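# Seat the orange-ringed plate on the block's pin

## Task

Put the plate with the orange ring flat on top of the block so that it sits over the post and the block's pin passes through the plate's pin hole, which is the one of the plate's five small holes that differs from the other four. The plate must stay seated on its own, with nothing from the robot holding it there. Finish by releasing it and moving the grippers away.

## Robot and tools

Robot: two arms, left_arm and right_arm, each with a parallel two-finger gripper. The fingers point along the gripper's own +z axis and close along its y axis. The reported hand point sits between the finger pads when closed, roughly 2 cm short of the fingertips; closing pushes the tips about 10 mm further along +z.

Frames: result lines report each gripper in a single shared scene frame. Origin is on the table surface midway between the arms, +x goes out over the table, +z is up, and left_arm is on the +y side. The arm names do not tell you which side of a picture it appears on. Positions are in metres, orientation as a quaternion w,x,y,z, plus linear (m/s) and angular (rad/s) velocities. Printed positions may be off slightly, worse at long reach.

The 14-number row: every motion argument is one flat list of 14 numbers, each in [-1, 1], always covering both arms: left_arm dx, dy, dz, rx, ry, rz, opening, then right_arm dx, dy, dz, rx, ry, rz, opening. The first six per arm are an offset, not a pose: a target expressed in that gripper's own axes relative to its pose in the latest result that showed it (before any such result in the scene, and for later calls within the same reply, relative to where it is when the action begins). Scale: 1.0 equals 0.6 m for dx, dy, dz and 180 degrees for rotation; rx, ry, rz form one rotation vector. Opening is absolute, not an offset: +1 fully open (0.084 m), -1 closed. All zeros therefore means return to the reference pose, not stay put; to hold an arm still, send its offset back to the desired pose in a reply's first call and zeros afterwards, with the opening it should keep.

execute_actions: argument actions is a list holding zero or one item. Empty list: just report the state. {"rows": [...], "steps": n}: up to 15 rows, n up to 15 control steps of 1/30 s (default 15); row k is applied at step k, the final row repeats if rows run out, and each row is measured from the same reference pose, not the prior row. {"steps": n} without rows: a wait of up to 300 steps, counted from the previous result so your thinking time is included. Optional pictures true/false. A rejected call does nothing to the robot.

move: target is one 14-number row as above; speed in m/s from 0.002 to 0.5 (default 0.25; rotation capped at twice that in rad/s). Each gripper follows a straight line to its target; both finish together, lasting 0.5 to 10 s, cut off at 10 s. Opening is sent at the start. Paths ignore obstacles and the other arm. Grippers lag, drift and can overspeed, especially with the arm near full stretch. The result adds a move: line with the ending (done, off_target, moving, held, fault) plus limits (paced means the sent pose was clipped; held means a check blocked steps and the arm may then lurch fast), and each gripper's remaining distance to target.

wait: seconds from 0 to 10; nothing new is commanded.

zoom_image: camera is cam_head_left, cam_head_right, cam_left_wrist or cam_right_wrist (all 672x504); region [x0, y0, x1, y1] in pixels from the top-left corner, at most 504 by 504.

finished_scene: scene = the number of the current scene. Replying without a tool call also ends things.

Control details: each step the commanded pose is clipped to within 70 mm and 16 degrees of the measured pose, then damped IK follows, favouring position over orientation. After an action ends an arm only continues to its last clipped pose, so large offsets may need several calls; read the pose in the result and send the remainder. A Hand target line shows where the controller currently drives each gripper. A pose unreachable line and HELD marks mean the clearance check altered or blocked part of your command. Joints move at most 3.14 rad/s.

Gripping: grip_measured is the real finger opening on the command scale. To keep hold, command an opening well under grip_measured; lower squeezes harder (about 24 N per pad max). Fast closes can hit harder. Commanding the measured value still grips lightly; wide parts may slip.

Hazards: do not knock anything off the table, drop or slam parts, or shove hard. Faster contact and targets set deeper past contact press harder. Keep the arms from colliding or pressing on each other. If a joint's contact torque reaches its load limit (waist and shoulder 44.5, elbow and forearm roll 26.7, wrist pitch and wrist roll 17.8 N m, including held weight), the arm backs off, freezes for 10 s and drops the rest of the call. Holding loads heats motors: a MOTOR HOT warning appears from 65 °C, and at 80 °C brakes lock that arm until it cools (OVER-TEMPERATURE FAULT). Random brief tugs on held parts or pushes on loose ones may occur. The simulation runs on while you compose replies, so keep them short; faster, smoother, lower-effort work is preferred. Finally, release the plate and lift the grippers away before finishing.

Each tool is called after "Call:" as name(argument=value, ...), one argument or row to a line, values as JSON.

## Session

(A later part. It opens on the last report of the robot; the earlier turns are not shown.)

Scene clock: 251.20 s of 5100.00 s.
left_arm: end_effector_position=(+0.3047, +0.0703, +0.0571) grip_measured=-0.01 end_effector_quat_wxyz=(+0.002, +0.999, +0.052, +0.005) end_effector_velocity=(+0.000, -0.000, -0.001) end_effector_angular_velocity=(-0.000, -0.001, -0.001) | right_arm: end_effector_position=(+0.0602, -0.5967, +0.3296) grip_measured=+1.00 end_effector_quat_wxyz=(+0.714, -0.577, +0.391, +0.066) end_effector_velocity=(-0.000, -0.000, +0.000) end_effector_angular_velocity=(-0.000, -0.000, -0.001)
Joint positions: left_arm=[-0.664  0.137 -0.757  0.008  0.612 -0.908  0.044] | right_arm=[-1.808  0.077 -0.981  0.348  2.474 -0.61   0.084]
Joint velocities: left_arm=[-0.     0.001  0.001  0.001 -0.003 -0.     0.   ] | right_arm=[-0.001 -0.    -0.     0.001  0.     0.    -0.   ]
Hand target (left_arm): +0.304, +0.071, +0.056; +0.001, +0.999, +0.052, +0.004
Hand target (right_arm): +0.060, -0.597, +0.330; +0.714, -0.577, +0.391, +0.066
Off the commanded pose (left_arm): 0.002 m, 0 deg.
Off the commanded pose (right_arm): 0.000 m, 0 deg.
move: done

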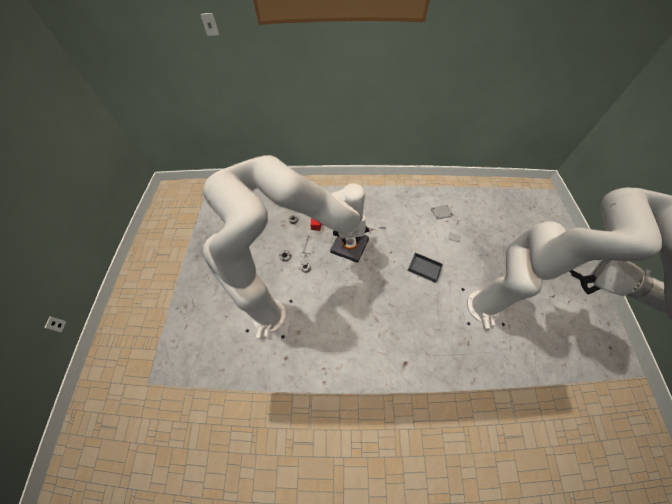

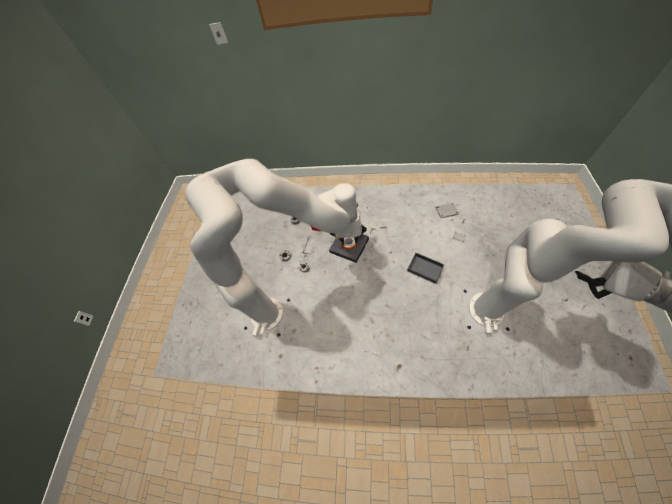

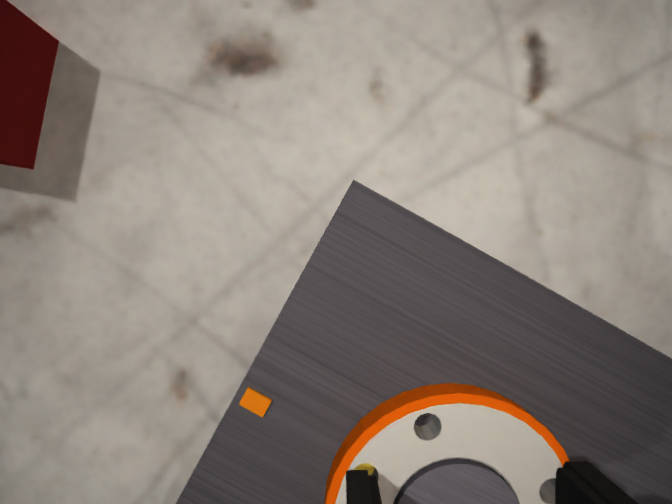

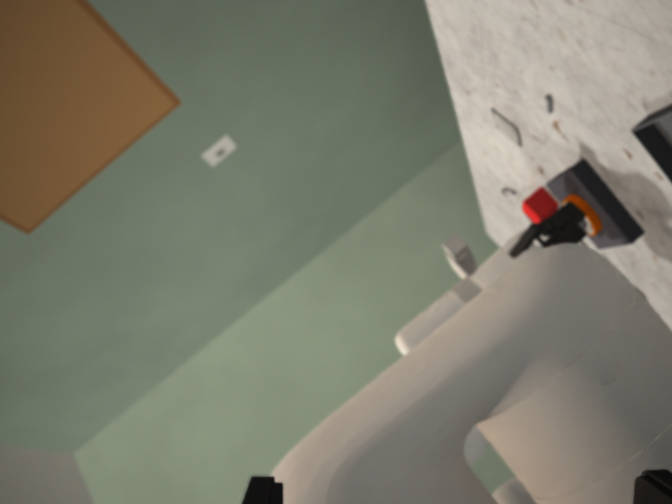

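Call:
move(
  target=[-0.05,0,-0.1,0,0,0,1, 0,0,0,0,0,0,1],
  speed=0.15,
)

Call:
zoom_image(
  camera="cam_left_wrist",
  region=[280, 200, 584, 504],
)

Call:
zoom_image(
  camera="cam_right_wrist",
  region=[500, 140, 660, 260],
)

Scene clock: 254.70 s of 5100.00 s.
left_arm: end_effector_position=(+0.2742, +0.0675, +0.1162) grip_measured=+1.00 end_effector_quat_wxyz=(+0.001, +0.999, +0.052, +0.004) end_effector_velocity=(+0.000, -0.001, +0.003) end_effector_angular_velocity=(-0.004, -0.003, -0.001) | right_arm: end_effector_position=(+0.0602, -0.5967, +0.3296) grip_measured=+1.00 end_effector_quat_wxyz=(+0.714, -0.577, +0.391, +0.066) end_effector_velocity=(+0.000, -0.000, +0.000) end_effector_angular_velocity=(-0.001, -0.001, -0.000)
Joint positions: left_arm=[-0.722 -0.053 -0.734  0.007  0.78  -0.965  0.084] | right_arm=[-1.808  0.077 -0.981  0.348  2.474 -0.61   0.084]
Joint velocities: left_arm=[-0.002 -0.006 -0.003  0.     0.004 -0.001  0.   ] | right_arm=[ 0.001 -0.    -0.     0.001  0.    -0.001  0.   ]
Hand target (left_arm): +0.274, +0.067, +0.117; +0.002, +0.999, +0.052, +0.005
Hand target (right_arm): +0.060, -0.597, +0.330; +0.714, -0.577, +0.391, +0.066
Off the commanded pose (left_arm): 0.001 m, 0 deg.
Off the commanded pose (right_arm): 0.000 m, 0 deg.
move: done

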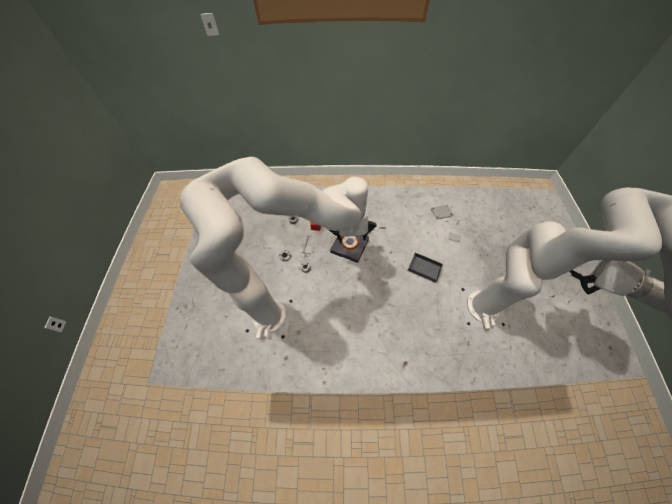

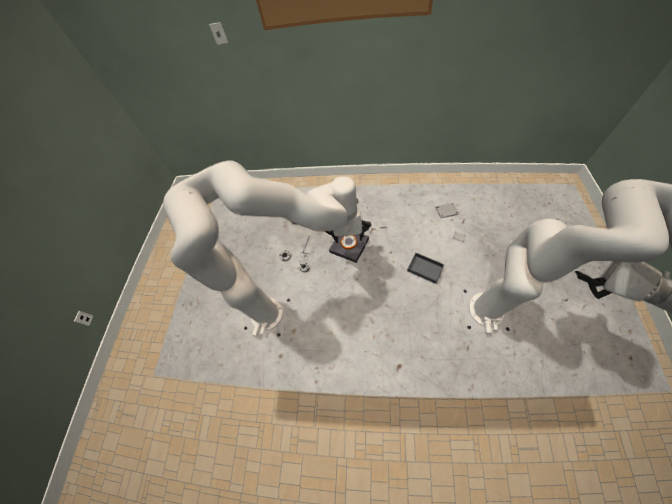

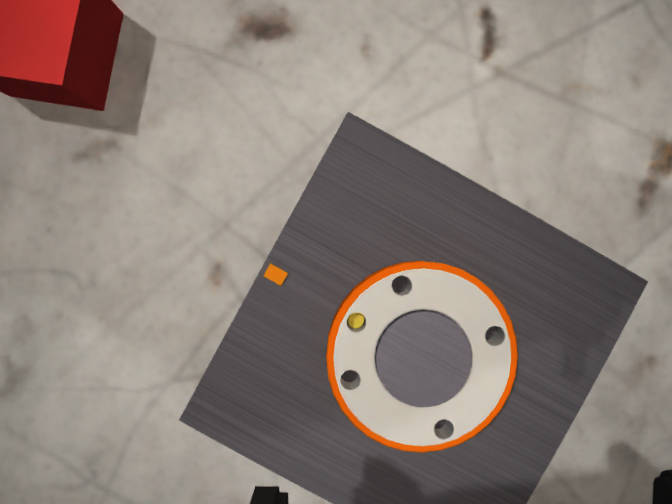

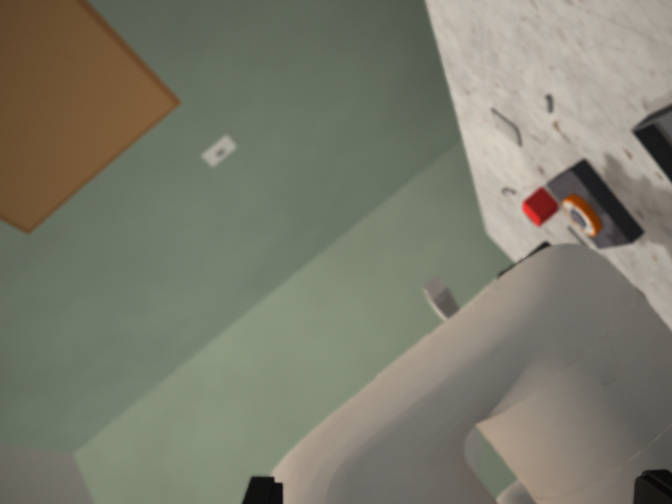

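Region (280, 200, 584, 504) of cam_left_wrist's 672x504 image, scaled by 1.658, with more detail than that image has.

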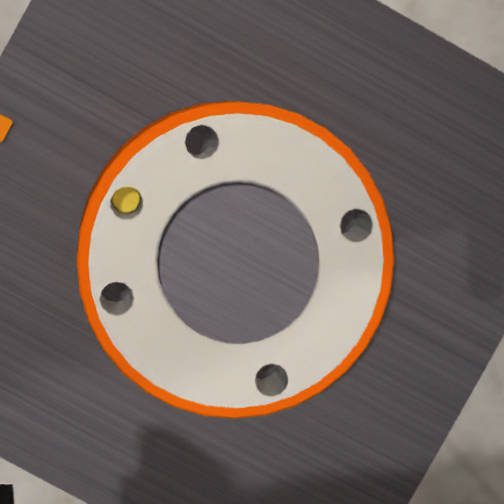

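Region (500, 140, 660, 260) of cam_right_wrist's 672x504 image, scaled by 3.150, with more detail than that image has; it fills the top 378 rows of this view, and the rest is white.

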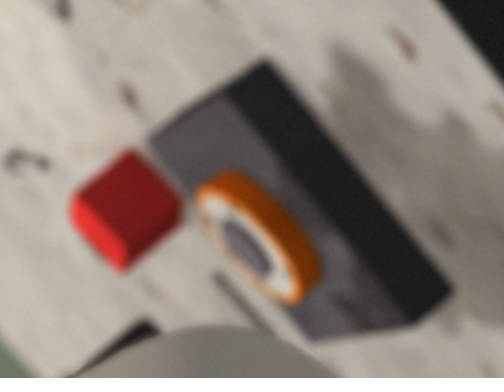

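Call:
move(
  target=[-0.1,-0.1,-0.13,0,0,0,1, 0,0,0,0,0,0,1],
  speed=0.3,
)

Call:
finished_scene(
  scene=1,
)

Scene clock: 263.67 s of 5100.00 s.
left_arm: end_effector_position=(+0.2075, +0.1210, +0.1929) grip_measured=+1.00 end_effector_quat_wxyz=(+0.001, +0.999, +0.052, +0.004) end_effector_velocity=(-0.000, +0.001, +0.002) end_effector_angular_velocity=(-0.003, -0.003, -0.000) | right_arm: end_effector_position=(+0.0602, -0.5967, +0.3296) grip_measured=+1.00 end_effector_quat_wxyz=(+0.714, -0.577, +0.391, +0.066) end_effector_velocity=(-0.000, +0.000, +0.000) end_effector_angular_velocity=(+0.002, -0.000, +0.001)
Joint positions: left_arm=[-0.769 -0.482 -0.577  0.006  1.053 -1.009  0.084] | right_arm=[-1.808  0.077 -0.981  0.348  2.474 -0.61   0.084]
Joint velocities: left_arm=[ 0.    -0.008 -0.     0.001  0.005  0.    -0.   ] | right_arm=[ 0.    -0.     0.    -0.     0.002  0.     0.   ]
Hand target (left_arm): +0.207, +0.121, +0.193; +0.001, +0.999, +0.052, +0.004
Hand target (right_arm): +0.060, -0.597, +0.330; +0.714, -0.577, +0.391, +0.066
Off the commanded pose (left_arm): 0.001 m, 0 deg.
Off the commanded pose (right_arm): 0.000 m, 0 deg.
After step 90, 4.93 s passed at rest.
move: done

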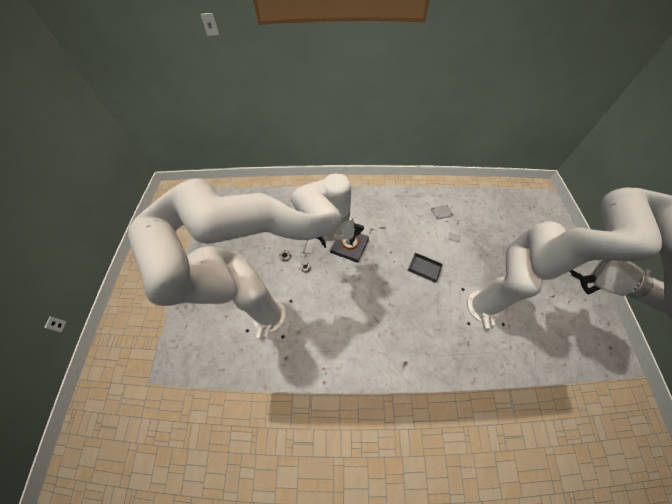

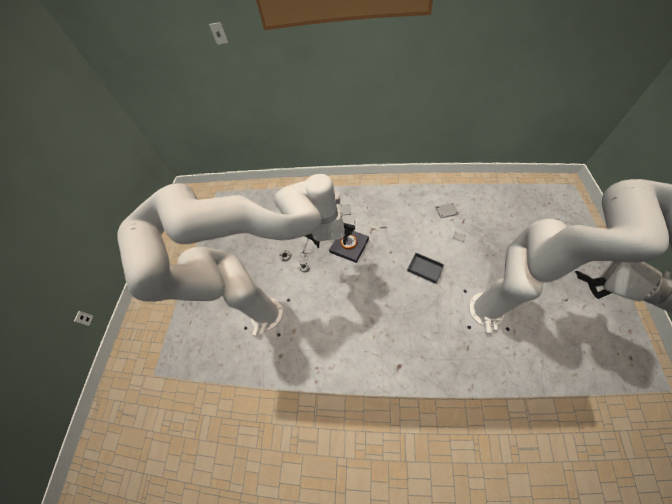

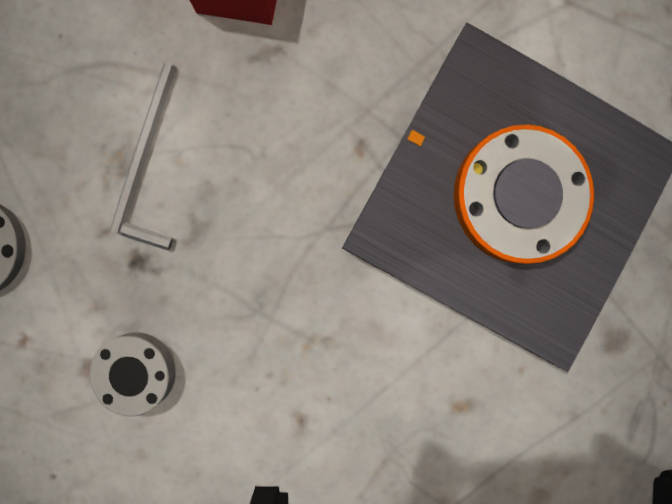

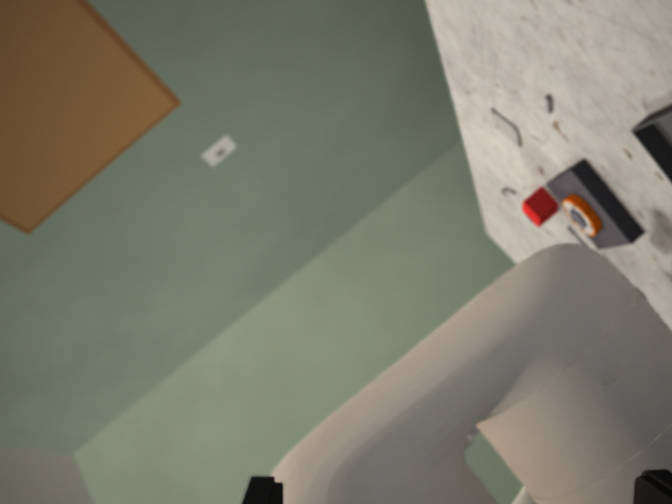

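The scene is finished: the task was done.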